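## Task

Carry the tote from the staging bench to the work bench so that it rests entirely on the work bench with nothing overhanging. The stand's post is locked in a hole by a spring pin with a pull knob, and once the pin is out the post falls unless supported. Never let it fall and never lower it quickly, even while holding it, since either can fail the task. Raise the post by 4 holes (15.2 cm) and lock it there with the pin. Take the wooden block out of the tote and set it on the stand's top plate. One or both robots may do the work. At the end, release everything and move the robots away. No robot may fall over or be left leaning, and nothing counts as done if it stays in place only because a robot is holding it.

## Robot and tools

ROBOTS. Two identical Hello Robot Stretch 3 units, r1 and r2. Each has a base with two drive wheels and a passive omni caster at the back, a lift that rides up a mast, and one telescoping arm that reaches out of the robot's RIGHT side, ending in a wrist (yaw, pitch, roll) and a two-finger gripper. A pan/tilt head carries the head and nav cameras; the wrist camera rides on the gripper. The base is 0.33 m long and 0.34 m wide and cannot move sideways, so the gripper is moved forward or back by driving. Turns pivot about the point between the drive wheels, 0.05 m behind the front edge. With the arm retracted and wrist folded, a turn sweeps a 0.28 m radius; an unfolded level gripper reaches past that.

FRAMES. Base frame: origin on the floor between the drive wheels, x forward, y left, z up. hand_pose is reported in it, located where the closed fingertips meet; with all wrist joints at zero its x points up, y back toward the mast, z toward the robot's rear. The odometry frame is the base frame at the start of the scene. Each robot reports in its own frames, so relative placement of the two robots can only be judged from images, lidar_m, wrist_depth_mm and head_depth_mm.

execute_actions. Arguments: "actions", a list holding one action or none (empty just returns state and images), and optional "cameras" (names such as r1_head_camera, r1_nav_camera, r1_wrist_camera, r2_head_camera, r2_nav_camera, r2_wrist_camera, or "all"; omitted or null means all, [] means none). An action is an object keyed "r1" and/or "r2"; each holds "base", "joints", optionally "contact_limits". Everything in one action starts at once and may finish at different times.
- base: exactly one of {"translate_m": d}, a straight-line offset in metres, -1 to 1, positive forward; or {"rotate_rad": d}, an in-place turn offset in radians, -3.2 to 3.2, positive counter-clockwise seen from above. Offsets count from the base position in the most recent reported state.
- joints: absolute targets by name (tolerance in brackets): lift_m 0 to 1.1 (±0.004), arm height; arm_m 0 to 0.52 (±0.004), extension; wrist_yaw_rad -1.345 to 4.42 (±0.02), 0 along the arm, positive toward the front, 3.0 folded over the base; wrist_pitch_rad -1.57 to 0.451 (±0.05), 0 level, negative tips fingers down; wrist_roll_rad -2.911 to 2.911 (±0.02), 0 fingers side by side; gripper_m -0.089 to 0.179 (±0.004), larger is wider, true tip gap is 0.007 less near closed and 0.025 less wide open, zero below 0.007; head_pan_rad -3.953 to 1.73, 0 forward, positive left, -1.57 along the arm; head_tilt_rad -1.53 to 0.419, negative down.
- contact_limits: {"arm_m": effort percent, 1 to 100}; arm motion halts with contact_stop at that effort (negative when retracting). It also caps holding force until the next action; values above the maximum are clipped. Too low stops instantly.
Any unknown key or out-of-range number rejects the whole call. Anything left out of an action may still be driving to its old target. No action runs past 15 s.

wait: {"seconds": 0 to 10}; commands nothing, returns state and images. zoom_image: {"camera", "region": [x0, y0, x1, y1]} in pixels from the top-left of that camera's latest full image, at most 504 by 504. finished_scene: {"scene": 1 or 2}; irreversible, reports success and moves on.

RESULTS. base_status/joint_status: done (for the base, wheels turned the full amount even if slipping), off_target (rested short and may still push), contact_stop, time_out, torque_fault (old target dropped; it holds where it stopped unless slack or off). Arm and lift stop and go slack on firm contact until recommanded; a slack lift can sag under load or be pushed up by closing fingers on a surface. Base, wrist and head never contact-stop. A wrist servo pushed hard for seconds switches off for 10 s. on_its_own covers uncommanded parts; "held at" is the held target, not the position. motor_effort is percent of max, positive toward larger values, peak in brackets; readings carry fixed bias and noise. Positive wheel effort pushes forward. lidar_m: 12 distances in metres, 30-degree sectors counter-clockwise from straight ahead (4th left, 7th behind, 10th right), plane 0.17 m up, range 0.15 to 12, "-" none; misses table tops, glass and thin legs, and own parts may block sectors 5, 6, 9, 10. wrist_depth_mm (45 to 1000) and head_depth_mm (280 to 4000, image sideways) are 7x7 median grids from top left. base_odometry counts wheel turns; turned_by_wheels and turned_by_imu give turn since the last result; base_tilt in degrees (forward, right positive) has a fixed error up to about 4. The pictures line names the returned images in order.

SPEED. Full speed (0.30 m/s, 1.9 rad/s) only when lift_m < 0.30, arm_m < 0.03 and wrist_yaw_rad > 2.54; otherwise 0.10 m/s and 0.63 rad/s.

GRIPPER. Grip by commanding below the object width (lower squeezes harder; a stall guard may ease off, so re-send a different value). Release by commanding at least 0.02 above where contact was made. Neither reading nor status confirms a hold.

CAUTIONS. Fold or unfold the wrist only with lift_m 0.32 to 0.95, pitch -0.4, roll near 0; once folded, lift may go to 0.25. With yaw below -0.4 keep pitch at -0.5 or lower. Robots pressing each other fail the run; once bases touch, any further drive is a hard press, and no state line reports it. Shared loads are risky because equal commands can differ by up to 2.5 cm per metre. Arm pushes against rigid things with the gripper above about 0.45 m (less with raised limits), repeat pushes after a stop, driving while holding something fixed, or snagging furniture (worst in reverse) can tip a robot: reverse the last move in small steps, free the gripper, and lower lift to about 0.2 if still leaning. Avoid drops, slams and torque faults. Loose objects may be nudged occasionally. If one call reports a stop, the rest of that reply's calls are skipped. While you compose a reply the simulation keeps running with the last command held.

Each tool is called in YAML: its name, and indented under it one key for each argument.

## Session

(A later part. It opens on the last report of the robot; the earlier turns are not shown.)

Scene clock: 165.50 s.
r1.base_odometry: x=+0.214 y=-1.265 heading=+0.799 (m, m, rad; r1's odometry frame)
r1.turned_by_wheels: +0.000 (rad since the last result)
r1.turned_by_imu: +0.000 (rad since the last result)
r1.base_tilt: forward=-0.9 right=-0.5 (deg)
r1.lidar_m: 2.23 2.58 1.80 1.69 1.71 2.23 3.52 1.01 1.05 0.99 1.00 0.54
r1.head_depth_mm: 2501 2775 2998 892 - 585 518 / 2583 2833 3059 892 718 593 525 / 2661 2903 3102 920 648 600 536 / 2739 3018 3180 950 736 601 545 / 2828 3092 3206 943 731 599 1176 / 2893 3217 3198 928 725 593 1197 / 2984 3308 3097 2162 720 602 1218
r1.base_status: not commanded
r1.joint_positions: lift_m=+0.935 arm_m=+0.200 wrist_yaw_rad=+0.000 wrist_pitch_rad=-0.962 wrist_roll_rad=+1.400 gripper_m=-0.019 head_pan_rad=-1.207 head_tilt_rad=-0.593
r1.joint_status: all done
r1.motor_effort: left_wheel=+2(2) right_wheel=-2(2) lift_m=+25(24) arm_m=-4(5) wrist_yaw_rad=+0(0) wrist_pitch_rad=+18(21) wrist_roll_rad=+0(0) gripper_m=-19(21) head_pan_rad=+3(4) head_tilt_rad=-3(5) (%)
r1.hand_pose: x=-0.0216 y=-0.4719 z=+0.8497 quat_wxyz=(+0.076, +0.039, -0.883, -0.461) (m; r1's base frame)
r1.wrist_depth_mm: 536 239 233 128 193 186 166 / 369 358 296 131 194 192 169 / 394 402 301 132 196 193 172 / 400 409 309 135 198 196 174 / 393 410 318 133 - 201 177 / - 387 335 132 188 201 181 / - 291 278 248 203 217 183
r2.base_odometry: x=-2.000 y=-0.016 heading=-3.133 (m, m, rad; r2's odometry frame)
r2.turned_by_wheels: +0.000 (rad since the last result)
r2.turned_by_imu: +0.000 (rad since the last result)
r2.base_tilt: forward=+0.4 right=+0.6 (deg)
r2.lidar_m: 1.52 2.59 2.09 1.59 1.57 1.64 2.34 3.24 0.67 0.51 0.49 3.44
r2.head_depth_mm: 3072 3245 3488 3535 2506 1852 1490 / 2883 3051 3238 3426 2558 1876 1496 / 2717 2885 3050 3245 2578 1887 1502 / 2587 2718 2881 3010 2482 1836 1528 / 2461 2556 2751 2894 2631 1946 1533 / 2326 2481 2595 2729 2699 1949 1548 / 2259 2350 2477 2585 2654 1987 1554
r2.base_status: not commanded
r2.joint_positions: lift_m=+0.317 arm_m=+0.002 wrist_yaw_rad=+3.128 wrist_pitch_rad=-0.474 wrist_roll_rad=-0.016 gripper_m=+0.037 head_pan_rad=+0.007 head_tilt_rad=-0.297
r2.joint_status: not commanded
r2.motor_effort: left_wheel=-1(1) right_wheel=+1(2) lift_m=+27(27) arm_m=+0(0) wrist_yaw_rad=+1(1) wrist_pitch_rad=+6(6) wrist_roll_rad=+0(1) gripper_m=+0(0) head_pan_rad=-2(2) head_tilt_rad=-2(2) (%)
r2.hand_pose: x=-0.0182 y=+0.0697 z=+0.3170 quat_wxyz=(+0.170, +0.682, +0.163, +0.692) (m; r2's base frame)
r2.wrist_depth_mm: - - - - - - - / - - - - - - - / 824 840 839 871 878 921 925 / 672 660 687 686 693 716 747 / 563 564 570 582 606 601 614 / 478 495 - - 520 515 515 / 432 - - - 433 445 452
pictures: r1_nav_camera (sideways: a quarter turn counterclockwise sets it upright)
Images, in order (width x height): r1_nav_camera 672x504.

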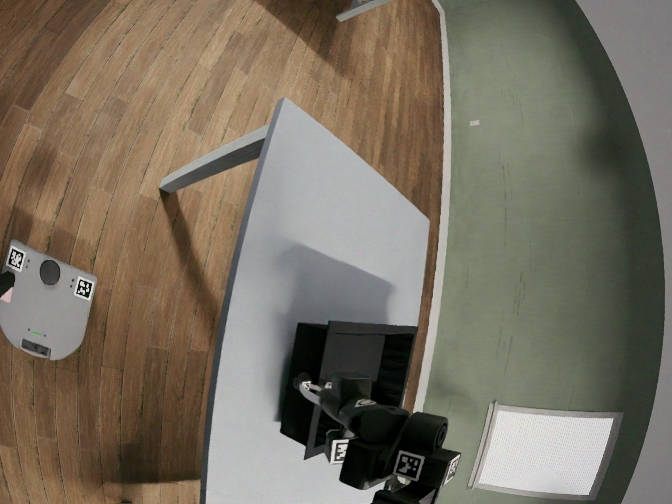

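execute_actions:
  actions:
    - {"r1":{"joints":{"lift_m":0.885}}}
  cameras: []

execute_actions:
  actions:
    - {"r1":{"joints":{"gripper_m":0.06}}}
  cameras: []

execute_actions:
  actions:
    - {"r1":{"joints":{"lift_m":1.06,"head_pan_rad":-1.57,"head_tilt_rad":-0.8}}}
  cameras: ["r1_nav_camera"]

Scene clock: 166.70 s.
r1.base_odometry: x=+0.214 y=-1.265 heading=+0.799 (m, m, rad; r1's odometry frame)
r1.turned_by_wheels: +0.000 (rad since the last result)
r1.turned_by_imu: +0.000 (rad since the last result)
r1.base_tilt: forward=-0.8 right=-0.4 (deg)
r1.lidar_m: 2.23 2.58 1.80 1.68 1.72 2.23 3.51 1.01 1.05 0.99 1.01 0.54
r1.head_depth_mm: 2521 2741 3011 902 - 599 518 / 2600 2827 3036 909 773 604 527 / 2658 2916 3103 928 688 606 535 / 2729 3036 3208 951 739 603 1158 / 2805 3104 3214 938 733 598 1181 / 2938 3222 3137 931 724 594 1196 / 3007 3330 3122 2149 721 603 1223
r1.base_status: not commanded
r1.joint_positions: lift_m=+0.896 arm_m=+0.200 wrist_yaw_rad=+0.000 wrist_pitch_rad=-0.914 wrist_roll_rad=+1.397 gripper_m=-0.019 head_pan_rad=-1.207 head_tilt_rad=-0.593
r1.joint_status: lift_m contact_stop (moved -0.039 of -0.050)
r1.on_its_own: lift_m is slack since a contact_stop, until your next command for it (your +0.885 is given up)
r1.motor_effort: left_wheel=+2(2) right_wheel=-2(2) lift_m=+27(29) arm_m=-2(4) wrist_yaw_rad=+0(1) wrist_pitch_rad=+4(18) wrist_roll_rad=+1(1) gripper_m=-18(19) head_pan_rad=+4(2) head_tilt_rad=-4(4) (%)
r1.hand_pose: x=-0.0216 y=-0.4823 z=+0.8172 quat_wxyz=(+0.078, +0.038, -0.894, -0.440) (m; r1's base frame)
r1.wrist_depth_mm: 304 232 238 123 177 158 139 / 364 351 280 126 181 161 141 / 389 396 287 129 183 165 144 / 388 407 298 133 188 168 146 / 402 417 316 133 190 169 148 / - 378 334 131 192 171 151 / - 290 269 139 201 184 153
r2.base_odometry: x=-2.000 y=-0.016 heading=-3.133 (m, m, rad; r2's odometry frame)
r2.turned_by_wheels: +0.000 (rad since the last result)
r2.turned_by_imu: +0.000 (rad since the last result)
r2.base_tilt: forward=+0.5 right=+0.5 (deg)
r2.lidar_m: 1.52 2.59 2.09 1.59 1.57 1.64 2.34 3.22 0.68 0.51 0.49 3.42
r2.head_depth_mm: 3060 3235 3437 3609 2523 1854 1485 / 2861 3056 3267 3389 2527 1885 1494 / 2734 2870 3052 3243 2573 1886 1504 / 2601 2709 2895 3022 2464 1848 1520 / 2471 2602 2726 2884 2643 1955 1538 / 2340 2453 2584 2723 2663 1948 1551 / 2250 2341 2478 2607 2644 1963 1556
r2.base_status: not commanded
r2.joint_positions: lift_m=+0.317 arm_m=+0.002 wrist_yaw_rad=+3.128 wrist_pitch_rad=-0.474 wrist_roll_rad=-0.016 gripper_m=+0.037 head_pan_rad=+0.007 head_tilt_rad=-0.297
r2.joint_status: not commanded
r2.motor_effort: left_wheel=-1(1) right_wheel=+2(1) lift_m=+27(27) arm_m=+0(0) wrist_yaw_rad=+1(1) wrist_pitch_rad=+6(6) wrist_roll_rad=+1(0) gripper_m=+0(0) head_pan_rad=-3(2) head_tilt_rad=-2(1) (%)
r2.hand_pose: x=-0.0182 y=+0.0697 z=+0.3170 quat_wxyz=(+0.170, +0.682, +0.163, +0.692) (m; r2's base frame)
r2.wrist_depth_mm: - - - - - - - / - - - - - - - / 815 823 837 865 917 930 923 / 652 692 682 697 712 721 720 / 562 557 555 573 592 593 612 / 486 506 - - 523 503 524 / 437 - - - 431 448 447
pictures: none
No camera images: the call's "cameras" was empty. Leave "cameras" out to get every camera's image.

not run: a stop came earlier in this reply.

not run: a stop came earlier in this reply.

execute_actions:
  actions:
    - {"r1":{"joints":{"gripper_m":0.06}}}
  cameras: []

execute_actions:
  actions:
    - {"r1":{"joints":{"lift_m":1.06,"head_pan_rad":-1.57,"head_tilt_rad":-0.8}}}
  cameras: ["r1_nav_camera"]

Scene clock: 169.37 s.
r1.base_odometry: x=+0.214 y=-1.265 heading=+0.799 (m, m, rad; r1's odometry frame)
r1.turned_by_wheels: +0.000 (rad since the last result)
r1.turned_by_imu: +0.001 (rad since the last result)
r1.base_tilt: forward=-0.9 right=-0.4 (deg)
r1.lidar_m: 2.22 2.59 1.79 1.69 1.72 2.22 3.53 1.01 1.05 0.99 1.01 0.54
r1.head_depth_mm: 2490 2754 2984 901 - 596 518 / 2604 2846 3080 909 770 603 527 / 2670 2909 3112 924 688 606 537 / 2707 3030 3226 953 737 602 547 / 2809 3111 3180 939 730 598 1177 / 2890 3178 3118 927 723 594 1195 / 3002 3315 3100 2124 720 604 1219
r1.base_status: not commanded
r1.joint_positions: lift_m=+0.896 arm_m=+0.200 wrist_yaw_rad=+0.000 wrist_pitch_rad=-0.909 wrist_roll_rad=+1.397 gripper_m=+0.060 head_pan_rad=-1.207 head_tilt_rad=-0.593
r1.joint_status: all done
r1.on_its_own: lift_m is slack since a contact_stop, until your next command for it (your +0.885 is given up)
r1.motor_effort: left_wheel=+2(2) right_wheel=-2(2) lift_m=+27(27) arm_m=-2(2) wrist_yaw_rad=+0(1) wrist_pitch_rad=+3(4) wrist_roll_rad=+1(1) gripper_m=+0(84) head_pan_rad=+3(3) head_tilt_rad=-4(5) (%)
r1.hand_pose: x=-0.0215 y=-0.4833 z=+0.8180 quat_wxyz=(+0.078, +0.038, -0.895, -0.438) (m; r1's base frame)
r1.wrist_depth_mm: 311 230 239 123 177 159 139 / 369 349 283 126 179 162 141 / 390 395 293 129 183 165 143 / 393 403 303 154 185 167 146 / 406 410 327 132 186 168 148 / - 378 347 134 192 167 150 / - 291 261 139 198 180 150
r2.base_odometry: x=-2.000 y=-0.016 heading=-3.133 (m, m, rad; r2's odometry frame)
r2.turned_by_wheels: +0.000 (rad since the last result)
r2.turned_by_imu: +0.000 (rad since the last result)
r2.base_tilt: forward=+0.5 right=+0.6 (deg)
r2.lidar_m: 1.52 2.59 2.09 1.59 1.57 1.63 2.33 3.24 0.67 0.51 0.49 3.42
r2.head_depth_mm: 3053 3251 3464 3551 2504 1860 1475 / 2912 3049 3242 3398 2492 1877 1503 / 2731 2894 3052 3203 2556 1898 1510 / 2591 2746 2851 3026 2500 1842 1512 / 2466 2603 2719 2870 2644 1944 1529 / 2336 2452 2588 2742 2664 1947 1544 / 2231 2333 2483 2602 2661 1963 1557
r2.base_status: not commanded
r2.joint_positions: lift_m=+0.317 arm_m=+0.002 wrist_yaw_rad=+3.128 wrist_pitch_rad=-0.474 wrist_roll_rad=-0.016 gripper_m=+0.037 head_pan_rad=+0.007 head_tilt_rad=-0.297
r2.joint_status: not commanded
r2.motor_effort: left_wheel=-1(1) right_wheel=+1(2) lift_m=+27(27) arm_m=+0(0) wrist_yaw_rad=+1(1) wrist_pitch_rad=+7(6) wrist_roll_rad=+0(0) gripper_m=+0(1) head_pan_rad=-3(2) head_tilt_rad=-3(3) (%)
r2.hand_pose: x=-0.0182 y=+0.0697 z=+0.3170 quat_wxyz=(+0.170, +0.682, +0.163, +0.692) (m; r2's base frame)
r2.wrist_depth_mm: - - - - - - - / - - - - - - - / 817 824 841 865 895 914 940 / 675 676 684 688 703 705 744 / 564 562 571 568 598 595 607 / 479 509 - - 515 507 515 / 433 - - - 428 443 453
pictures: none
No camera images: the call's "cameras" was empty. Leave "cameras" out to get every camera's image.

Scene clock: 171.70 s.
r1.base_odometry: x=+0.214 y=-1.265 heading=+0.799 (m, m, rad; r1's odometry frame)
r1.turned_by_wheels: +0.000 (rad since the last result)
r1.turned_by_imu: +0.001 (rad since the last result)
r1.base_tilt: forward=-0.9 right=-0.4 (deg)
r1.lidar_m: 2.22 2.57 1.79 1.69 1.72 2.23 3.52 1.01 1.05 0.99 1.00 0.54
r1.head_depth_mm: - 2813 945 755 630 1311 1162 / - - 902 691 626 1291 1160 / - - 843 684 620 1285 1150 / 2711 - 889 671 616 1257 1141 / 2676 2892 871 663 612 1245 1138 / 2666 2869 890 706 607 1238 1133 / 2659 2829 885 718 603 1234 1128
r1.base_status: not commanded
r1.joint_positions: lift_m=+1.060 arm_m=+0.200 wrist_yaw_rad=+0.000 wrist_pitch_rad=-0.912 wrist_roll_rad=+1.398 gripper_m=+0.060 head_pan_rad=-1.563 head_tilt_rad=-0.790
r1.joint_status: all done
r1.motor_effort: left_wheel=+2(2) right_wheel=-2(2) lift_m=+33(35) arm_m=-2(2) wrist_yaw_rad=+0(0) wrist_pitch_rad=+4(7) wrist_roll_rad=+1(1) gripper_m=+1(3) head_pan_rad=-3(27) head_tilt_rad=-6(24) (%)
r1.hand_pose: x=-0.0215 y=-0.4828 z=+0.9809 quat_wxyz=(+0.078, +0.038, -0.894, -0.439) (m; r1's base frame)
r1.wrist_depth_mm: - - 517 329 270 292 260 / - - 452 402 351 299 267 / - - 512 433 355 303 271 / - - 519 446 366 306 273 / - - 529 447 390 313 276 / - - 661 373 342 311 285 / - - 595 482 312 330 283
r2.base_odometry: x=-2.000 y=-0.016 heading=-3.133 (m, m, rad; r2's odometry frame)
r2.turned_by_wheels: +0.000 (rad since the last result)
r2.turned_by_imu: +0.000 (rad since the last result)
r2.base_tilt: forward=+0.7 right=+0.5 (deg)
r2.lidar_m: 1.52 2.59 2.09 1.59 1.57 1.64 2.33 3.22 0.68 0.51 0.49 3.41
r2.head_depth_mm: 3064 3238 3482 3586 2503 1864 1484 / 2837 3040 3240 3384 2533 1897 1495 / 2720 2866 3011 3233 2563 1887 1504 / 2579 2728 2899 3033 2464 1827 1525 / 2476 2592 2726 2870 2622 1940 1528 / 2350 2451 2579 2743 2676 1969 1544 / 2248 2345 2485 2602 2642 1972 1553
r2.base_status: not commanded
r2.joint_positions: lift_m=+0.317 arm_m=+0.002 wrist_yaw_rad=+3.128 wrist_pitch_rad=-0.474 wrist_roll_rad=-0.016 gripper_m=+0.037 head_pan_rad=+0.007 head_tilt_rad=-0.297
r2.joint_status: not commanded
r2.motor_effort: left_wheel=-2(1) right_wheel=+1(2) lift_m=+27(27) arm_m=+0(0) wrist_yaw_rad=+1(1) wrist_pitch_rad=+6(7) wrist_roll_rad=+1(1) gripper_m=-1(0) head_pan_rad=-2(2) head_tilt_rad=-2(3) (%)
r2.hand_pose: x=-0.0182 y=+0.0697 z=+0.3170 quat_wxyz=(+0.170, +0.682, +0.163, +0.692) (m; r2's base frame)
r2.wrist_depth_mm: - - - - - - - / - - - - - - - / 817 818 856 854 908 912 932 / 669 678 673 706 703 725 714 / 559 572 571 582 594 597 605 / 480 506 - - 518 511 514 / 430 - - - 430 452 451
pictures: r1_nav_camera (sideways: a quarter turn counterclockwise sets it upright)
Images, in order (width x height): r1_nav_camera 672x504.

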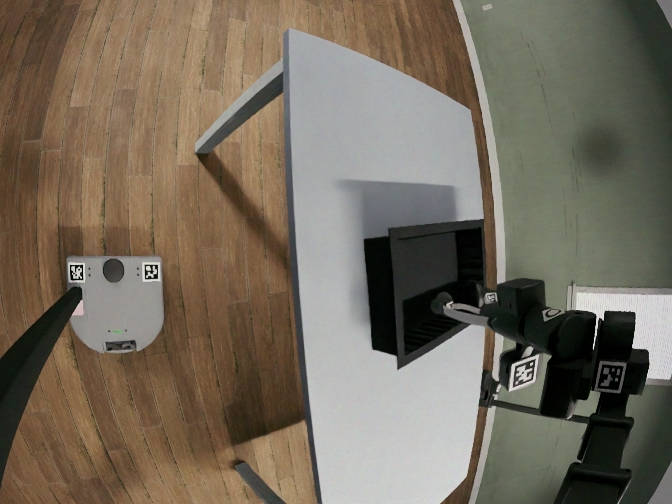

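execute_actions:
  actions:
    - {"r1":{"joints":{"arm_m":0.27,"gripper_m":0.0}}}
  cameras: []

execute_actions:
  actions:
    - {"r1":{"joints":{"lift_m":0.905}}}
  cameras: []

execute_actions:
  actions:
    - {"r1":{"joints":{"arm_m":0.15}}}
  cameras: []

execute_actions:
  actions:
    - {"r1":{"joints":{"arm_m":0.17,"lift_m":1.06}}}
  cameras: ["r1_nav_camera"]

Scene clock: 173.63 s.
r1.base_odometry: x=+0.214 y=-1.265 heading=+0.799 (m, m, rad; r1's odometry frame)
r1.turned_by_wheels: +0.000 (rad since the last result)
r1.turned_by_imu: +0.000 (rad since the last result)
r1.base_tilt: forward=-0.9 right=-0.4 (deg)
r1.lidar_m: 2.22 2.59 1.79 1.69 1.72 2.23 3.50 1.02 1.05 0.99 1.00 0.54
r1.head_depth_mm: - 2957 939 756 629 1306 1162 / - 2754 929 690 625 1294 1157 / - 2775 856 684 621 1279 1147 / 2652 - 880 671 615 1260 1145 / 2707 2905 869 663 611 1252 1136 / 2672 2852 889 705 607 1233 1130 / 2658 2830 884 717 603 1230 1125
r1.base_status: not commanded
r1.joint_positions: lift_m=+1.060 arm_m=+0.270 wrist_yaw_rad=+0.000 wrist_pitch_rad=-0.912 wrist_roll_rad=+1.398 gripper_m=+0.000 head_pan_rad=-1.563 head_tilt_rad=-0.790
r1.joint_status: all done
r1.motor_effort: left_wheel=+2(1) right_wheel=-2(3) lift_m=+33(33) arm_m=+5(7) wrist_yaw_rad=+0(0) wrist_pitch_rad=+3(4) wrist_roll_rad=+0(1) gripper_m=-3(85) head_pan_rad=-3(2) head_tilt_rad=-5(6) (%)
r1.hand_pose: x=-0.0215 y=-0.5523 z=+0.9809 quat_wxyz=(+0.078, +0.038, -0.894, -0.439) (m; r1's base frame)
r1.wrist_depth_mm: - - 511 387 267 249 212 / - - 439 402 343 300 249 / - - 490 432 357 304 214 / - - 487 447 365 315 215 / - - 508 494 360 315 261 / - - 609 - - 321 268 / - - 659 480 302 268 271
r2.base_odometry: x=-2.000 y=-0.016 heading=-3.133 (m, m, rad; r2's odometry frame)
r2.turned_by_wheels: +0.000 (rad since the last result)
r2.turned_by_imu: +0.000 (rad since the last result)
r2.base_tilt: forward=+0.4 right=+0.6 (deg)
r2.lidar_m: 1.52 2.60 2.10 1.58 1.57 1.63 2.34 3.22 0.67 0.51 0.49 3.43
r2.head_depth_mm: 3043 3286 3473 3574 2483 1875 1480 / 2879 3042 3230 3422 2539 1896 1484 / 2721 2884 3033 3225 2580 1895 1514 / 2575 2750 2890 3025 2478 1841 1519 / 2459 2596 2720 2912 2624 1934 1532 / 2335 2458 2581 2730 2682 1955 1549 / 2246 2354 2467 2593 2603 1981 1554
r2.base_status: not commanded
r2.joint_positions: lift_m=+0.317 arm_m=+0.002 wrist_yaw_rad=+3.128 wrist_pitch_rad=-0.474 wrist_roll_rad=-0.016 gripper_m=+0.037 head_pan_rad=+0.007 head_tilt_rad=-0.297
r2.joint_status: not commanded
r2.motor_effort: left_wheel=-2(1) right_wheel=+2(1) lift_m=+27(27) arm_m=+0(0) wrist_yaw_rad=+0(0) wrist_pitch_rad=+6(7) wrist_roll_rad=+0(1) gripper_m=+0(0) head_pan_rad=-2(2) head_tilt_rad=-2(2) (%)
r2.hand_pose: x=-0.0182 y=+0.0697 z=+0.3170 quat_wxyz=(+0.170, +0.682, +0.163, +0.692) (m; r2's base frame)
r2.wrist_depth_mm: - - - - - - - / - - - - - - - / 835 818 852 875 907 899 901 / 665 678 683 693 710 717 722 / 566 570 562 589 609 591 605 / 483 494 - - 518 513 529 / 435 - - - 431 446 443
pictures: none
No camera images: the call's "cameras" was empty. Leave "cameras" out to get every camera's image.

Scene clock: 175.87 s.
r1.base_odometry: x=+0.214 y=-1.265 heading=+0.799 (m, m, rad; r1's odometry frame)
r1.turned_by_wheels: +0.000 (rad since the last result)
r1.turned_by_imu: +0.001 (rad since the last result)
r1.base_tilt: forward=-1.0 right=-0.5 (deg)
r1.lidar_m: 2.23 2.58 1.80 1.69 1.72 2.23 3.52 1.02 1.05 0.99 1.01 0.54
r1.head_depth_mm: 2760 2998 - - 616 1296 1161 / 2746 2987 - 690 625 1300 1155 / 2742 2975 - 679 621 1283 1148 / 2716 2945 908 656 615 1256 1146 / 2696 2896 871 663 611 1245 1139 / 2667 2875 892 705 608 1237 1128 / 2672 2821 879 717 602 1232 1124
r1.base_status: not commanded
r1.joint_positions: lift_m=+0.905 arm_m=+0.270 wrist_yaw_rad=+0.000 wrist_pitch_rad=-0.912 wrist_roll_rad=+1.398 gripper_m=+0.000 head_pan_rad=-1.563 head_tilt_rad=-0.790
r1.joint_status: all done
r1.motor_effort: left_wheel=+2(1) right_wheel=-2(2) lift_m=+22(27) arm_m=+5(5) wrist_yaw_rad=+0(0) wrist_pitch_rad=+4(4) wrist_roll_rad=+1(1) gripper_m=-3(2) head_pan_rad=-3(3) head_tilt_rad=-6(6) (%)
r1.hand_pose: x=-0.0215 y=-0.5523 z=+0.8265 quat_wxyz=(+0.078, +0.038, -0.894, -0.439) (m; r1's base frame)
r1.wrist_depth_mm: - 225 214 212 192 90 84 / 340 347 290 234 195 92 85 / - 366 304 241 199 93 86 / - 371 314 247 203 95 144 / - 385 326 275 201 97 147 / - 368 339 - - 99 149 / - 308 291 258 218 97 152
r2.base_odometry: x=-2.000 y=-0.016 heading=-3.133 (m, m, rad; r2's odometry frame)
r2.turned_by_wheels: +0.000 (rad since the last result)
r2.turned_by_imu: +0.000 (rad since the last result)
r2.base_tilt: forward=+0.6 right=+0.6 (deg)
r2.lidar_m: 1.52 2.59 2.09 1.59 1.57 1.63 2.34 3.23 0.67 0.51 0.49 3.42
r2.head_depth_mm: 3056 3234 3435 3531 2496 1863 1483 / 2892 3059 3205 3440 2521 1874 1508 / 2708 2861 3052 3250 2577 1884 1500 / 2560 2726 2867 3006 2485 1842 1520 / 2475 2569 2746 2903 2620 1944 1530 / 2355 2484 2590 2703 2674 1963 1539 / 2236 2351 2459 2597 2661 1968 1559
r2.base_status: not commanded
r2.joint_positions: lift_m=+0.317 arm_m=+0.002 wrist_yaw_rad=+3.128 wrist_pitch_rad=-0.474 wrist_roll_rad=-0.016 gripper_m=+0.037 head_pan_rad=+0.007 head_tilt_rad=-0.297
r2.joint_status: not commanded
r2.motor_effort: left_wheel=-1(1) right_wheel=+1(1) lift_m=+27(27) arm_m=+0(0) wrist_yaw_rad=+1(1) wrist_pitch_rad=+6(7) wrist_roll_rad=+0(1) gripper_m=+0(1) head_pan_rad=-2(3) head_tilt_rad=-2(2) (%)
r2.hand_pose: x=-0.0182 y=+0.0697 z=+0.3170 quat_wxyz=(+0.170, +0.682, +0.163, +0.692) (m; r2's base frame)
r2.wrist_depth_mm: - - - - - - - / - - - - - - - / 823 833 865 872 871 894 926 / 660 668 678 692 706 724 743 / 556 564 575 586 597 600 612 / 480 502 - - 524 521 512 / 432 - - - 430 445 447
pictures: none
No camera images: the call's "cameras" was empty. Leave "cameras" out to get every camera's image.

Scene clock: 178.00 s.
r1.base_odometry: x=+0.214 y=-1.265 heading=+0.799 (m, m, rad; r1's odometry frame)
r1.turned_by_wheels: +0.000 (rad since the last result)
r1.turned_by_imu: +0.001 (rad since the last result)
r1.base_tilt: forward=-0.9 right=-0.5 (deg)
r1.lidar_m: 2.23 2.58 1.79 1.69 1.72 2.22 3.52 1.02 1.05 0.98 1.01 0.54
r1.head_depth_mm: 2725 2955 1033 - 614 1300 1160 / 2761 2941 - - 596 1292 1161 / 2715 2935 831 - 592 1280 1150 / 2699 2906 846 755 587 1254 1150 / 2690 2915 823 716 581 1244 1135 / 2663 2879 863 687 594 1237 1127 / 2646 2834 882 718 604 1233 1124
r1.base_status: not commanded
r1.joint_positions: lift_m=+0.905 arm_m=+0.150 wrist_yaw_rad=+0.000 wrist_pitch_rad=-0.895 wrist_roll_rad=+1.398 gripper_m=+0.000 head_pan_rad=-1.563 head_tilt_rad=-0.790
r1.joint_status: all done
r1.motor_effort: left_wheel=+2(2) right_wheel=-2(2) lift_m=+22(22) arm_m=-5(7) wrist_yaw_rad=+0(0) wrist_pitch_rad=-1(4) wrist_roll_rad=+1(1) gripper_m=-2(3) head_pan_rad=-2(3) head_tilt_rad=-6(6) (%)
r1.hand_pose: x=-0.0215 y=-0.4367 z=+0.8288 quat_wxyz=(+0.078, +0.037, -0.898, -0.431) (m; r1's base frame)
r1.wrist_depth_mm: - 242 234 222 193 94 147 / - 365 304 238 198 95 149 / - 377 310 243 201 97 151 / - 382 320 253 206 99 154 / - 394 332 - 204 103 156 / - 370 335 - - 105 158 / - 305 276 259 221 111 161
r2.base_odometry: x=-2.000 y=-0.016 heading=-3.133 (m, m, rad; r2's odometry frame)
r2.turned_by_wheels: +0.000 (rad since the last result)
r2.turned_by_imu: +0.000 (rad since the last result)
r2.base_tilt: forward=+0.5 right=+0.5 (deg)
r2.lidar_m: 1.52 2.59 2.09 1.58 1.56 1.63 2.33 3.23 0.67 0.51 0.49 3.41
r2.head_depth_mm: 3046 3251 3463 3583 2481 1865 1483 / 2875 3024 3222 3442 2521 1889 1503 / 2733 2901 3057 3242 2601 1895 1509 / 2598 2727 2922 3002 2475 1826 1523 / 2459 2582 2701 2880 2629 1935 1537 / 2332 2487 2600 2741 2667 1968 1539 / 2246 2335 2462 2600 2651 1977 1554
r2.base_status: not commanded
r2.joint_positions: lift_m=+0.317 arm_m=+0.002 wrist_yaw_rad=+3.128 wrist_pitch_rad=-0.474 wrist_roll_rad=-0.016 gripper_m=+0.037 head_pan_rad=+0.007 head_tilt_rad=-0.297
r2.joint_status: not commanded
r2.motor_effort: left_wheel=-1(1) right_wheel=+1(2) lift_m=+26(27) arm_m=+0(0) wrist_yaw_rad=+1(1) wrist_pitch_rad=+6(6) wrist_roll_rad=+1(1) gripper_m=+0(0) head_pan_rad=-2(2) head_tilt_rad=-2(2) (%)
r2.hand_pose: x=-0.0182 y=+0.0697 z=+0.3170 quat_wxyz=(+0.170, +0.682, +0.163, +0.692) (m; r2's base frame)
r2.wrist_depth_mm: - - - - - - - / - - - - - - - / 823 829 846 858 884 905 934 / 662 681 683 697 706 727 742 / 553 567 563 575 595 591 609 / 484 503 - - 517 513 521 / 434 - - - 428 439 456
pictures: none
No camera images: the call's "cameras" was empty. Leave "cameras" out to get every camera's image.

Scene clock: 180.23 s.
r1.base_odometry: x=+0.214 y=-1.265 heading=+0.799 (m, m, rad; r1's odometry frame)
r1.turned_by_wheels: +0.000 (rad since the last result)
r1.turned_by_imu: +0.001 (rad since the last result)
r1.base_tilt: forward=-1.1 right=-0.3 (deg)
r1.lidar_m: 2.23 2.58 1.79 1.68 1.72 2.22 3.52 1.01 1.05 0.99 1.01 0.54
r1.head_depth_mm: - - 913 756 628 1300 1166 / - - 899 660 597 1293 1155 / - - 833 738 593 1285 1149 / 2730 2975 846 731 588 1250 1141 / 2694 2887 821 707 582 1248 1145 / 2699 2859 866 686 595 1239 1133 / 2652 2813 881 717 602 1232 1125
r1.base_status: not commanded
r1.joint_positions: lift_m=+1.060 arm_m=+0.170 wrist_yaw_rad=+0.000 wrist_pitch_rad=-0.907 wrist_roll_rad=+1.398 gripper_m=+0.000 head_pan_rad=-1.563 head_tilt_rad=-0.790
r1.joint_status: all done
r1.motor_effort: left_wheel=+1(2) right_wheel=-2(2) lift_m=+33(33) arm_m=+5(4) wrist_yaw_rad=+0(0) wrist_pitch_rad=+2(2) wrist_roll_rad=+0(0) gripper_m=-3(3) head_pan_rad=-5(3) head_tilt_rad=-6(6) (%)
r1.hand_pose: x=-0.0215 y=-0.4533 z=+0.9816 quat_wxyz=(+0.078, +0.038, -0.895, -0.437) (m; r1's base frame)
r1.wrist_depth_mm: - - 519 344 273 253 210 / - - 444 401 349 301 207 / - - 475 432 359 305 209 / - - 494 446 361 311 256 / - - 498 484 361 316 221 / - - 620 - - 319 266 / - - 667 484 301 268 271
r2.base_odometry: x=-2.000 y=-0.016 heading=-3.133 (m, m, rad; r2's odometry frame)
r2.turned_by_wheels: +0.000 (rad since the last result)
r2.turned_by_imu: +0.000 (rad since the last result)
r2.base_tilt: forward=+0.5 right=+0.5 (deg)
r2.lidar_m: 1.52 2.59 2.10 1.58 1.57 1.63 2.33 3.23 0.67 0.51 0.49 3.43
r2.head_depth_mm: 3034 3230 3457 3631 2492 1873 1483 / 2864 3029 3280 3424 2540 1885 1491 / 2700 2881 3083 3196 2578 1896 1508 / 2594 2743 2885 3038 2480 1838 1518 / 2452 2611 2716 2886 2598 1930 1529 / 2352 2456 2636 2735 2669 1955 1546 / 2250 2363 2456 2582 2641 1988 1558
r2.base_status: not commanded
r2.joint_positions: lift_m=+0.317 arm_m=+0.002 wrist_yaw_rad=+3.128 wrist_pitch_rad=-0.474 wrist_roll_rad=-0.016 gripper_m=+0.037 head_pan_rad=+0.007 head_tilt_rad=-0.297
r2.joint_status: not commanded
r2.motor_effort: left_wheel=-1(1) right_wheel=+1(1) lift_m=+27(27) arm_m=+0(0) wrist_yaw_rad=+1(1) wrist_pitch_rad=+6(6) wrist_roll_rad=+0(1) gripper_m=-1(1) head_pan_rad=-3(2) head_tilt_rad=-2(3) (%)
r2.hand_pose: x=-0.0182 y=+0.0697 z=+0.3170 quat_wxyz=(+0.170, +0.682, +0.163, +0.692) (m; r2's base frame)
r2.wrist_depth_mm: - - - - - - - / - - - - - - - / 810 840 851 854 902 890 930 / 664 652 665 683 715 723 709 / 558 558 565 570 592 602 615 / 491 501 - - 518 505 510 / 433 - - - 426 449 451
pictures: r1_nav_camera (sideways: a quarter turn counterclockwise sets it upright)
Images, in order (width x height): r1_nav_camera 672x504.

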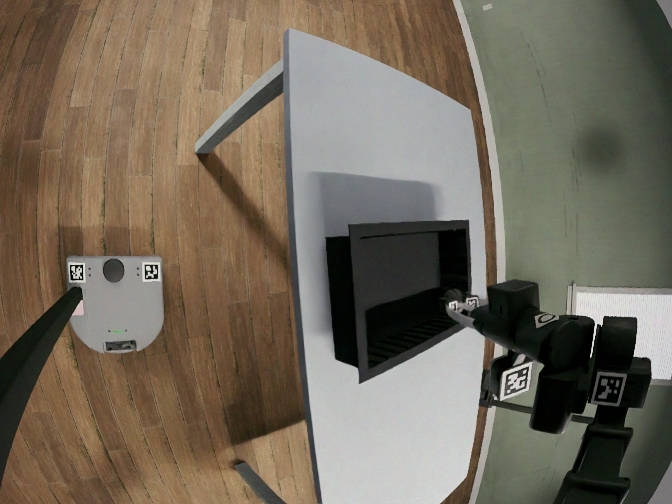

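execute_actions:
  actions:
    - {"r1":{"joints":{"arm_m":0.0,"lift_m":0.9,"wrist_pitch_rad":-0.4,"wrist_roll_rad":0.0,"gripper_m":0.1}},"r2":{"base":{"translate_m":0.9},"joints":{"head_tilt_rad":-0.6}}}
  cameras: ["r2_head_camera"]

execute_actions:
  actions:
    - {"r1":{"joints":{"wrist_yaw_rad":3.0,"lift_m":0.5}}}
  cameras: []

execute_actions:
  actions:
    - {"r1":{"base":{"rotate_rad":0.13},"joints":{"lift_m":0.27}}}
  cameras: []

execute_actions:
  actions:
    - {"r1":{"base":{"translate_m":1.0}}}
  cameras: []

execute_actions:
  actions:
    - {"r1":{"base":{"translate_m":1.0}}}
  cameras: []

execute_actions:
  actions:
    - {"r1":{"base":{"rotate_rad":-0.13}}}
  cameras: []

execute_actions:
  actions:
    - {"r1":{"base":{"translate_m":0.6},"joints":{"head_tilt_rad":-0.7}}}
  cameras: ["r1_nav_camera"]

Scene clock: 190.87 s.
r1.base_odometry: x=+0.214 y=-1.265 heading=+0.799 (m, m, rad; r1's odometry frame)
r1.turned_by_wheels: +0.000 (rad since the last result)
r1.turned_by_imu: +0.003 (rad since the last result)
r1.base_tilt: forward=-0.9 right=-0.4 (deg)
r1.lidar_m: 2.23 2.57 1.79 1.69 1.72 2.23 3.51 1.01 1.05 0.99 1.01 0.54
r1.head_depth_mm: 2743 2971 940 753 - - - / 2713 2950 927 659 - - - / 2737 2916 834 758 - - 1105 / 2710 2925 843 752 - - 1105 / 2715 2911 822 726 580 1248 1140 / 2692 2844 864 685 594 1243 1133 / 2678 2832 884 719 603 1231 1127
r1.base_status: not commanded
r1.joint_positions: lift_m=+0.900 arm_m=+0.002 wrist_yaw_rad=+0.000 wrist_pitch_rad=-0.421 wrist_roll_rad=+0.004 gripper_m=+0.100 head_pan_rad=-1.563 head_tilt_rad=-0.790
r1.joint_status: all done
joint sent to its limit — the command would take r1.arm_m past its lower limit, so that joint was sent only as far as its limit.
r1.motor_effort: left_wheel=+2(2) right_wheel=-2(2) lift_m=+22(28) arm_m=-4(4) wrist_yaw_rad=-1(0) wrist_pitch_rad=+6(7) wrist_roll_rad=-1(4) gripper_m=+0(84) head_pan_rad=-3(5) head_tilt_rad=-6(5) (%)
r1.hand_pose: x=-0.0215 y=-0.3713 z=+0.9123 quat_wxyz=(+0.690, +0.148, -0.693, -0.148) (m; r1's base frame)
r1.wrist_depth_mm: - - - - - - - / - - - 795 690 644 611 / - 690 534 536 440 507 479 / 557 527 437 456 421 305 392 / 444 419 373 375 364 239 328 / 375 359 333 326 309 196 274 / 319 310 198 199 230 250 262
r2.base_odometry: x=-2.900 y=-0.023 heading=-3.134 (m, m, rad; r2's odometry frame)
r2.turned_by_wheels: +0.000 (rad since the last result)
r2.turned_by_imu: -0.001 (rad since the last result)
r2.base_tilt: forward=+0.6 right=+0.6 (deg)
r2.lidar_m: 0.61 1.79 1.88 2.00 1.99 2.06 2.95 0.78 1.06 2.90 2.82 2.41
r2.head_depth_mm: 2064 2326 2577 2142 1705 1427 1223 / 1941 2184 2481 2152 1722 1435 1229 / 1839 2046 2301 2081 1702 1453 1226 / 1749 1928 2155 794 1613 1387 1205 / 1663 1816 2019 2137 1725 1461 1246 / 1578 1726 1911 2082 1785 1477 1258 / 1500 1650 1820 2012 1800 1482 1250
r2.base_status: done
r2.joint_positions: lift_m=+0.317 arm_m=+0.002 wrist_yaw_rad=+3.128 wrist_pitch_rad=-0.474 wrist_roll_rad=-0.016 gripper_m=+0.037 head_pan_rad=+0.007 head_tilt_rad=-0.593
r2.joint_status: all done
r2.motor_effort: left_wheel=-1(3) right_wheel=+2(5) lift_m=+27(27) arm_m=+0(0) wrist_yaw_rad=+1(1) wrist_pitch_rad=+6(6) wrist_roll_rad=+1(0) gripper_m=+0(0) head_pan_rad=-2(2) head_tilt_rad=-5(27) (%)
r2.hand_pose: x=-0.0182 y=+0.0697 z=+0.3170 quat_wxyz=(+0.170, +0.682, +0.163, +0.692) (m; r2's base frame)
r2.wrist_depth_mm: - - - - - - - / - - - - - - - / 813 844 861 874 899 922 915 / 670 685 689 706 709 721 732 / 561 570 563 584 602 587 608 / 482 506 - - 523 511 511 / 436 - - - 426 446 450
pictures: r2_head_camera (sideways: a quarter turn clockwise sets it upright)
Images, in order (width x height): r2_head_camera 896x504.

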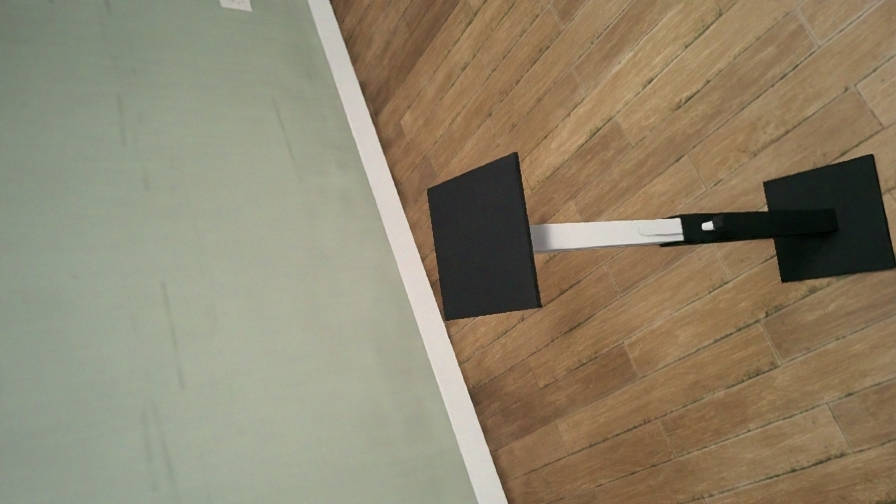

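Scene clock: 195.33 s.
r1.base_odometry: x=+0.214 y=-1.265 heading=+0.799 (m, m, rad; r1's odometry frame)
r1.turned_by_wheels: +0.000 (rad since the last result)
r1.turned_by_imu: +0.001 (rad since the last result)
r1.base_tilt: forward=-1.0 right=-0.4 (deg)
r1.lidar_m: 2.22 2.58 1.80 1.69 1.72 2.22 3.52 1.01 1.05 0.99 1.01 0.54
r1.head_depth_mm: 2730 2967 943 756 629 1303 1161 / 2729 2945 927 681 597 1291 1158 / 2743 2946 846 736 586 1287 1171 / 2724 2921 831 732 577 1251 1165 / 2702 2907 816 725 579 1246 1161 / 2676 2865 892 664 580 1244 1134 / 2653 2833 882 717 603 1233 1123
r1.base_status: not commanded
r1.joint_positions: lift_m=+0.500 arm_m=+0.002 wrist_yaw_rad=+2.997 wrist_pitch_rad=-0.417 wrist_roll_rad=-0.003 gripper_m=+0.100 head_pan_rad=-1.563 head_tilt_rad=-0.790
r1.joint_status: all done
r1.motor_effort: left_wheel=+1(3) right_wheel=-1(4) lift_m=+22(23) arm_m=-4(4) wrist_yaw_rad=+3(25) wrist_pitch_rad=+5(11) wrist_roll_rad=+1(7) gripper_m=+0(5) head_pan_rad=-5(4) head_tilt_rad=-6(6) (%)
r1.hand_pose: x=+0.0111 y=+0.0750 z=+0.5132 quat_wxyz=(+0.196, +0.699, +0.097, +0.681) (m; r1's base frame)
r1.wrist_depth_mm: - - - - - - - / - - - - - - - / - - - - - - - / - - - - - 944 909 / - - 908 878 840 812 781 / 839 877 - 770 730 664 681 / 748 702 685 665 638 612 607
r2.base_odometry: x=-2.900 y=-0.023 heading=-3.134 (m, m, rad; r2's odometry frame)
r2.turned_by_wheels: +0.000 (rad since the last result)
r2.turned_by_imu: +0.000 (rad since the last result)
r2.base_tilt: forward=+0.5 right=+0.5 (deg)
r2.lidar_m: 0.61 1.79 1.89 2.01 1.98 2.06 2.95 0.78 1.06 2.89 2.82 2.41
r2.head_depth_mm: 2059 2328 2642 2140 1707 1429 1218 / 1940 2198 2452 2170 1720 1434 1225 / 1834 2028 2298 2100 1699 1447 1220 / 1746 1919 2163 796 1621 1388 1206 / 1676 1826 2047 2154 1723 1470 1254 / 1581 1727 1907 2089 1779 1470 1253 / 1513 1647 1810 1995 1802 1476 1256
r2.base_status: not commanded
r2.joint_positions: lift_m=+0.317 arm_m=+0.002 wrist_yaw_rad=+3.128 wrist_pitch_rad=-0.474 wrist_roll_rad=-0.016 gripper_m=+0.037 head_pan_rad=+0.007 head_tilt_rad=-0.593
r2.joint_status: not commanded
r2.motor_effort: left_wheel=-1(1) right_wheel=+1(1) lift_m=+27(27) arm_m=+0(0) wrist_yaw_rad=+1(1) wrist_pitch_rad=+7(7) wrist_roll_rad=+1(1) gripper_m=+0(1) head_pan_rad=-1(2) head_tilt_rad=-4(5) (%)
r2.hand_pose: x=-0.0182 y=+0.0697 z=+0.3170 quat_wxyz=(+0.170, +0.682, +0.163, +0.692) (m; r2's base frame)
r2.wrist_depth_mm: - - - - - - - / - - - - - - - / 834 827 851 895 856 880 927 / 654 663 665 694 699 724 723 / 563 557 577 581 602 597 609 / 482 511 - - 520 515 519 / 430 - - - 430 448 454
pictures: none
No camera images: the call's "cameras" was empty. Leave "cameras" out to get every camera's image.

Scene clock: 198.27 s.
r1.base_odometry: x=+0.214 y=-1.265 heading=+0.929 (m, m, rad; r1's odometry frame)
r1.turned_by_wheels: +0.130 (rad since the last result)
r1.turned_by_imu: +0.129 (rad since the last result)
r1.base_tilt: forward=-0.8 right=-0.4 (deg)
r1.lidar_m: 2.22 2.28 1.73 1.69 1.78 2.53 3.51 1.01 1.01 0.99 0.57 0.54
r1.head_depth_mm: 2631 2898 941 714 588 1252 1168 / 2645 2898 835 737 583 1248 1155 / 2688 2873 839 738 581 1263 1154 / 2696 2926 824 731 582 1256 1146 / 2703 2892 901 660 583 1270 1139 / 2754 2885 894 723 608 1262 1132 / 2760 2848 885 715 604 1261 1130
r1.base_status: done
r1.joint_positions: lift_m=+0.270 arm_m=+0.002 wrist_yaw_rad=+2.997 wrist_pitch_rad=-0.417 wrist_roll_rad=-0.003 gripper_m=+0.100 head_pan_rad=-1.563 head_tilt_rad=-0.790
r1.joint_status: all done
r1.motor_effort: left_wheel=-1(4) right_wheel=+2(5) lift_m=+21(23) arm_m=-4(4) wrist_yaw_rad=+3(3) wrist_pitch_rad=+5(5) wrist_roll_rad=+1(2) gripper_m=+0(0) head_pan_rad=-4(3) head_tilt_rad=-6(5) (%)
r1.hand_pose: x=+0.0111 y=+0.0750 z=+0.2832 quat_wxyz=(+0.196, +0.699, +0.097, +0.681) (m; r1's base frame)
r1.wrist_depth_mm: - - - - - - - / - - - - - - 907 / - - 905 845 816 763 707 / 838 784 743 687 650 629 582 / 659 622 587 570 542 531 498 / 555 535 - 509 468 436 439 / 476 - - - 407 394 387
r2.base_odometry: x=-2.900 y=-0.023 heading=-3.134 (m, m, rad; r2's odometry frame)
r2.turned_by_wheels: +0.000 (rad since the last result)
r2.turned_by_imu: +0.000 (rad since the last result)
r2.base_tilt: forward=+0.5 right=+0.6 (deg)
r2.lidar_m: 0.61 1.79 1.89 2.01 1.98 2.07 2.95 0.78 1.06 2.89 2.82 2.41
r2.head_depth_mm: 2074 2310 2586 2137 1701 1427 1220 / 1946 2181 2466 2167 1719 1443 1225 / 1851 2047 2285 2111 1694 1450 1225 / 1744 1952 2171 795 1614 1382 1205 / 1650 1828 2020 2146 1738 1476 1248 / 1568 1726 1916 2098 1784 1478 1260 / 1509 1638 1811 2006 1805 1489 1262
r2.base_status: not commanded
r2.joint_positions: lift_m=+0.317 arm_m=+0.002 wrist_yaw_rad=+3.128 wrist_pitch_rad=-0.474 wrist_roll_rad=-0.016 gripper_m=+0.037 head_pan_rad=+0.007 head_tilt_rad=-0.593
r2.joint_status: not commanded
r2.motor_effort: left_wheel=-1(1) right_wheel=+1(1) lift_m=+26(27) arm_m=+0(0) wrist_yaw_rad=+1(1) wrist_pitch_rad=+7(6) wrist_roll_rad=+1(0) gripper_m=+0(0) head_pan_rad=-2(4) head_tilt_rad=-5(4) (%)
r2.hand_pose: x=-0.0182 y=+0.0697 z=+0.3170 quat_wxyz=(+0.170, +0.682, +0.163, +0.692) (m; r2's base frame)
r2.wrist_depth_mm: - - - - - - - / - - - - - - - / 827 830 849 872 873 909 949 / 668 668 698 703 727 715 731 / 561 556 580 576 592 597 619 / 483 495 - - 525 504 521 / 439 - - - 434 450 450
pictures: none
No camera images: the call's "cameras" was empty. Leave "cameras" out to get every camera's image.

Scene clock: 203.27 s.
r1.base_odometry: x=+0.813 y=-0.463 heading=+0.929 (m, m, rad; r1's odometry frame)
r1.turned_by_wheels: +0.000 (rad since the last result)
r1.turned_by_imu: +0.003 (rad since the last result)
r1.base_tilt: forward=-0.9 right=-0.5 (deg)
r1.lidar_m: 2.66 2.19 1.68 1.64 1.72 2.45 1.99 0.66 1.16 3.09 3.27 1.27
r1.head_depth_mm: 2675 2908 2318 1847 1543 1329 1161 / 2703 2896 2300 1834 1538 1321 1155 / 2734 2932 2266 1836 1521 1313 1150 / 2745 2957 2235 1807 1511 1312 1141 / 2775 2894 2219 1795 1500 1294 1140 / 2821 2886 2188 1771 1497 1291 1128 / 2795 2812 2173 1757 1484 1276 1125
r1.base_status: done
r1.joint_positions: lift_m=+0.270 arm_m=+0.002 wrist_yaw_rad=+2.998 wrist_pitch_rad=-0.417 wrist_roll_rad=-0.003 gripper_m=+0.100 head_pan_rad=-1.563 head_tilt_rad=-0.790
r1.joint_status: not commanded
r1.motor_effort: left_wheel=-1(6) right_wheel=+1(9) lift_m=+22(22) arm_m=-4(4) wrist_yaw_rad=+3(3) wrist_pitch_rad=+5(5) wrist_roll_rad=+1(1) gripper_m=+0(1) head_pan_rad=-3(3) head_tilt_rad=-5(6) (%)
r1.hand_pose: x=+0.0109 y=+0.0750 z=+0.2831 quat_wxyz=(+0.196, +0.699, +0.097, +0.681) (m; r1's base frame)
r1.wrist_depth_mm: - - - - - - - / - - - - - - 887 / - - 962 866 808 762 699 / 836 793 735 691 646 627 581 / 657 619 592 562 542 531 499 / 555 534 - 514 468 433 447 / 476 - - - 410 394 392
r2.base_odometry: x=-2.900 y=-0.023 heading=-3.134 (m, m, rad; r2's odometry frame)
r2.turned_by_wheels: +0.000 (rad since the last result)
r2.turned_by_imu: +0.000 (rad since the last result)
r2.base_tilt: forward=+0.5 right=+0.6 (deg)
r2.lidar_m: 0.61 1.79 1.88 2.01 1.98 2.07 2.95 0.78 1.06 2.89 2.82 2.42
r2.head_depth_mm: 2084 2324 2570 2146 1714 1427 1211 / 1954 2185 2458 2153 1731 1430 1225 / 1846 2052 2292 2084 1693 1450 1227 / 1743 1923 2171 795 1608 1378 1208 / 1660 1821 2025 2149 1721 1463 1251 / 1587 1736 1916 2097 1788 1484 1252 / 1511 1655 1808 1995 1796 1484 1265
r2.base_status: not commanded
r2.joint_positions: lift_m=+0.317 arm_m=+0.002 wrist_yaw_rad=+3.128 wrist_pitch_rad=-0.474 wrist_roll_rad=-0.016 gripper_m=+0.037 head_pan_rad=+0.007 head_tilt_rad=-0.593
r2.joint_status: not commanded
r2.motor_effort: left_wheel=-1(1) right_wheel=+1(1) lift_m=+27(27) arm_m=+0(0) wrist_yaw_rad=+1(1) wrist_pitch_rad=+7(6) wrist_roll_rad=+0(0) gripper_m=+0(0) head_pan_rad=-2(2) head_tilt_rad=-3(4) (%)
r2.hand_pose: x=-0.0182 y=+0.0697 z=+0.3170 quat_wxyz=(+0.170, +0.682, +0.163, +0.692) (m; r2's base frame)
r2.wrist_depth_mm: - - - - - - - / - - - - - - - / 834 831 812 852 896 918 945 / 657 685 690 702 721 710 743 / 560 566 584 582 594 602 607 / 476 490 - - 530 508 516 / 428 - - - 432 456 446
pictures: none
No camera images: the call's "cameras" was empty. Leave "cameras" out to get every camera's image.

Scene clock: 208.27 s.
r1.base_odometry: x=+1.411 y=+0.338 heading=+0.929 (m, m, rad; r1's odometry frame)
r1.turned_by_wheels: +0.000 (rad since the last result)
r1.turned_by_imu: +0.003 (rad since the last result)
r1.base_tilt: forward=-1.1 right=-0.5 (deg)
r1.lidar_m: 3.19 2.14 1.60 1.56 1.67 2.38 1.58 1.60 3.23 1.10 0.49 1.63
r1.head_depth_mm: 2742 2951 2316 1855 1546 1328 1162 / 2756 2948 2269 1845 1536 1316 1156 / 2785 2974 2260 1826 1528 1314 1150 / 2790 2932 2246 1810 1523 1307 1141 / 2838 2937 2089 1742 1508 1300 1135 / 2818 1164 893 790 1469 1209 1131 / 2858 1150 885 716 763 1277 1131
r1.base_status: done
r1.joint_positions: lift_m=+0.270 arm_m=+0.002 wrist_yaw_rad=+2.998 wrist_pitch_rad=-0.417 wrist_roll_rad=-0.003 gripper_m=+0.100 head_pan_rad=-1.563 head_tilt_rad=-0.790
r1.joint_status: not commanded
r1.motor_effort: left_wheel=-1(5) right_wheel=+1(9) lift_m=+22(22) arm_m=-4(4) wrist_yaw_rad=+3(2) wrist_pitch_rad=+6(5) wrist_roll_rad=+1(1) gripper_m=+0(0) head_pan_rad=-3(2) head_tilt_rad=-6(6) (%)
r1.hand_pose: x=+0.0109 y=+0.0750 z=+0.2831 quat_wxyz=(+0.196, +0.699, +0.097, +0.681) (m; r1's base frame)
r1.wrist_depth_mm: - - - - - - - / - - - - - - 892 / - - 907 874 813 761 729 / 820 806 719 696 653 624 597 / 665 625 583 569 552 535 500 / 553 544 - 511 474 427 433 / 485 - - - 409 398 390
r2.base_odometry: x=-2.900 y=-0.023 heading=-3.134 (m, m, rad; r2's odometry frame)
r2.turned_by_wheels: +0.000 (rad since the last result)
r2.turned_by_imu: +0.000 (rad since the last result)
r2.base_tilt: forward=+0.5 right=+0.6 (deg)
r2.lidar_m: 0.61 1.78 1.89 2.00 1.98 2.07 2.95 0.78 1.06 2.89 2.82 2.41
r2.head_depth_mm: 2064 2333 2603 2150 1713 1433 1217 / 1949 2179 2465 2162 1722 1437 1222 / 1830 2036 2306 2096 1697 1448 1225 / 1745 1925 2172 792 1608 1392 1209 / 1650 1830 2041 2155 1720 1460 1246 / 1582 1729 1913 2090 1772 1472 1254 / 1494 1646 1806 2011 1791 1483 1258
r2.base_status: not commanded
r2.joint_positions: lift_m=+0.317 arm_m=+0.002 wrist_yaw_rad=+3.128 wrist_pitch_rad=-0.474 wrist_roll_rad=-0.016 gripper_m=+0.037 head_pan_rad=+0.007 head_tilt_rad=-0.593
r2.joint_status: not commanded
r2.motor_effort: left_wheel=-1(1) right_wheel=+1(1) lift_m=+27(27) arm_m=+0(0) wrist_yaw_rad=+1(1) wrist_pitch_rad=+6(6) wrist_roll_rad=+1(0) gripper_m=+0(1) head_pan_rad=-1(4) head_tilt_rad=-5(4) (%)
r2.hand_pose: x=-0.0182 y=+0.0697 z=+0.3170 quat_wxyz=(+0.170, +0.682, +0.163, +0.692) (m; r2's base frame)
r2.wrist_depth_mm: - - - - - - - / - - - - - - - / 815 830 849 854 902 909 940 / 653 691 690 694 710 720 733 / 558 560 566 580 610 595 597 / 482 503 - - 528 513 521 / 429 - - - 436 450 454
pictures: none
No camera images: the call's "cameras" was empty. Leave "cameras" out to get every camera's image.

Scene clock: 209.40 s.
r1.base_odometry: x=+1.411 y=+0.338 heading=+0.799 (m, m, rad; r1's odometry frame)
r1.turned_by_wheels: -0.130 (rad since the last result)
r1.turned_by_imu: -0.127 (rad since the last result)
r1.base_tilt: forward=-1.0 right=-0.4 (deg)
r1.lidar_m: 1.69 2.44 1.67 1.56 1.61 2.10 2.98 1.58 3.37 1.16 0.49 1.44
r1.head_depth_mm: 2846 3089 2325 1867 1539 1323 1163 / 2817 3056 2300 1827 1539 1318 1154 / 2809 3004 2255 1830 1529 1308 1157 / 2820 2956 2260 1808 1513 1306 1140 / 2790 2912 2215 1785 1510 1299 1138 / 2810 2841 2063 1680 1494 1290 1132 / 2753 2802 886 776 1415 1007 1126
r1.base_status: done
r1.joint_positions: lift_m=+0.270 arm_m=+0.002 wrist_yaw_rad=+2.998 wrist_pitch_rad=-0.417 wrist_roll_rad=-0.003 gripper_m=+0.100 head_pan_rad=-1.563 head_tilt_rad=-0.791
r1.joint_status: not commanded
r1.motor_effort: left_wheel=+2(7) right_wheel=-2(7) lift_m=+22(22) arm_m=-4(3) wrist_yaw_rad=+2(3) wrist_pitch_rad=+5(5) wrist_roll_rad=+2(1) gripper_m=+0(0) head_pan_rad=-3(2) head_tilt_rad=-6(6) (%)
r1.hand_pose: x=+0.0109 y=+0.0750 z=+0.2831 quat_wxyz=(+0.196, +0.699, +0.097, +0.681) (m; r1's base frame)
r1.wrist_depth_mm: - - - - - - - / - - - - - - 891 / - - 951 858 817 761 707 / 836 797 712 688 669 627 589 / 656 628 590 567 539 531 500 / 553 531 - 514 468 431 434 / 475 - - - 409 394 389
r2.base_odometry: x=-2.900 y=-0.023 heading=-3.134 (m, m, rad; r2's odometry frame)
r2.turned_by_wheels: +0.000 (rad since the last result)
r2.turned_by_imu: +0.000 (rad since the last result)
r2.base_tilt: forward=+0.6 right=+0.5 (deg)
r2.lidar_m: 0.61 1.79 1.88 2.01 1.98 2.07 2.95 0.78 1.06 2.89 2.82 2.40
r2.head_depth_mm: 2065 2341 2605 2136 1709 1422 1215 / 1959 2172 2492 2161 1736 1436 1226 / 1845 2047 2289 2109 1703 1449 1224 / 1740 1928 2170 792 1617 1385 1204 / 1663 1828 2021 2145 1727 1469 1249 / 1580 1735 1912 2085 1784 1475 1253 / 1510 1650 1811 2006 1818 1486 1258
r2.base_status: not commanded
r2.joint_positions: lift_m=+0.317 arm_m=+0.002 wrist_yaw_rad=+3.128 wrist_pitch_rad=-0.474 wrist_roll_rad=-0.016 gripper_m=+0.037 head_pan_rad=+0.007 head_tilt_rad=-0.593
r2.joint_status: not commanded
r2.motor_effort: left_wheel=-1(1) right_wheel=+2(2) lift_m=+27(26) arm_m=+0(0) wrist_yaw_rad=+1(1) wrist_pitch_rad=+7(6) wrist_roll_rad=+0(0) gripper_m=+0(0) head_pan_rad=-3(2) head_tilt_rad=-4(4) (%)
r2.hand_pose: x=-0.0182 y=+0.0697 z=+0.3170 quat_wxyz=(+0.170, +0.682, +0.163, +0.692) (m; r2's base frame)
r2.wrist_depth_mm: - - - - - - - / - - - - - - - / 798 828 844 896 860 905 908 / 651 669 681 708 712 721 729 / 557 561 573 581 600 592 604 / 482 505 - - 519 510 531 / 434 - - - 437 451 453
pictures: none
No camera images: the call's "cameras" was empty. Leave "cameras" out to get every camera's image.

Scene clock: 213.03 s.
r1.base_odometry: x=+1.829 y=+0.768 heading=+0.799 (m, m, rad; r1's odometry frame)
r1.turned_by_wheels: +0.000 (rad since the last result)
r1.turned_by_imu: +0.002 (rad since the last result)
r1.base_tilt: forward=-0.9 right=-0.4 (deg)
r1.lidar_m: 2.63 2.50 1.73 1.60 1.64 2.16 2.16 2.16 0.52 1.04 1.07 1.11
r1.head_depth_mm: 2736 3104 2670 837 674 799 1130 / 2732 3070 1060 828 670 1324 1144 / 2710 3067 1066 823 642 1310 1187 / 2711 3049 1053 811 627 1303 1179 / 2719 3008 1040 805 658 1292 1172 / 2665 3051 1030 795 650 1292 1162 / 2659 2974 1016 788 645 1279 1155
r1.base_status: done
r1.joint_positions: lift_m=+0.270 arm_m=+0.002 wrist_yaw_rad=+2.998 wrist_pitch_rad=-0.417 wrist_roll_rad=-0.003 gripper_m=+0.100 head_pan_rad=-1.563 head_tilt_rad=-0.705
r1.joint_status: all done
r1.motor_effort: left_wheel=+1(10) right_wheel=-2(6) lift_m=+22(22) arm_m=-4(4) wrist_yaw_rad=+2(2) wrist_pitch_rad=+5(5) wrist_roll_rad=+1(1) gripper_m=+0(1) head_pan_rad=-3(3) head_tilt_rad=+3(15) (%)
r1.hand_pose: x=+0.0109 y=+0.0750 z=+0.2831 quat_wxyz=(+0.196, +0.699, +0.097, +0.681) (m; r1's base frame)
r1.wrist_depth_mm: - - - - - - - / - - - - - - 891 / - - 907 853 816 758 707 / 817 768 741 683 641 612 592 / 662 624 583 567 534 524 498 / 562 542 - 509 465 430 439 / 477 - - - 408 394 394
r2.base_odometry: x=-2.900 y=-0.023 heading=-3.134 (m, m, rad; r2's odometry frame)
r2.turned_by_wheels: +0.000 (rad since the last result)
r2.turned_by_imu: +0.000 (rad since the last result)
r2.base_tilt: forward=+0.6 right=+0.6 (deg)
r2.lidar_m: 0.61 1.79 1.89 2.01 1.98 2.07 2.95 0.78 1.06 2.89 2.82 2.41
r2.head_depth_mm: 2069 2320 2584 2157 1698 1423 1219 / 1953 2187 2447 2167 1731 1428 1231 / 1833 2034 2298 2102 1694 1449 1228 / 1739 1924 2151 798 1618 1385 1208 / 1658 1819 2011 2154 1727 1469 1250 / 1587 1728 1913 2077 1788 1471 1253 / 1508 1649 1806 2012 1796 1485 1263
r2.base_status: not commanded
r2.joint_positions: lift_m=+0.317 arm_m=+0.002 wrist_yaw_rad=+3.128 wrist_pitch_rad=-0.474 wrist_roll_rad=-0.016 gripper_m=+0.037 head_pan_rad=+0.007 head_tilt_rad=-0.593
r2.joint_status: not commanded
r2.motor_effort: left_wheel=-1(1) right_wheel=+1(1) lift_m=+27(26) arm_m=+0(0) wrist_yaw_rad=+1(1) wrist_pitch_rad=+6(7) wrist_roll_rad=+0(0) gripper_m=+0(1) head_pan_rad=-3(2) head_tilt_rad=-5(4) (%)
r2.hand_pose: x=-0.0182 y=+0.0697 z=+0.3170 quat_wxyz=(+0.170, +0.682, +0.163, +0.692) (m; r2's base frame)
r2.wrist_depth_mm: - - - - - - - / - - - - - - - / 814 844 840 876 869 886 886 / 658 681 670 702 728 724 722 / 552 561 567 566 598 597 606 / 479 507 - - 518 506 514 / 429 - - - 433 445 453
pictures: r1_nav_camera (sideways: a quarter turn counterclockwise sets it upright)
Images, in order (width x height): r1_nav_camera 672x504.

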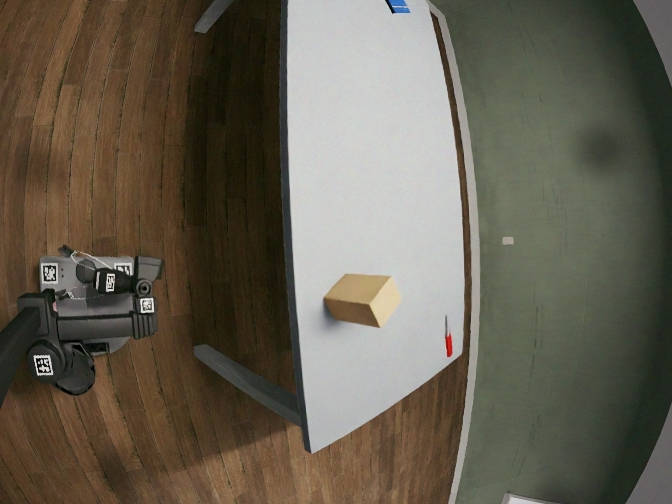

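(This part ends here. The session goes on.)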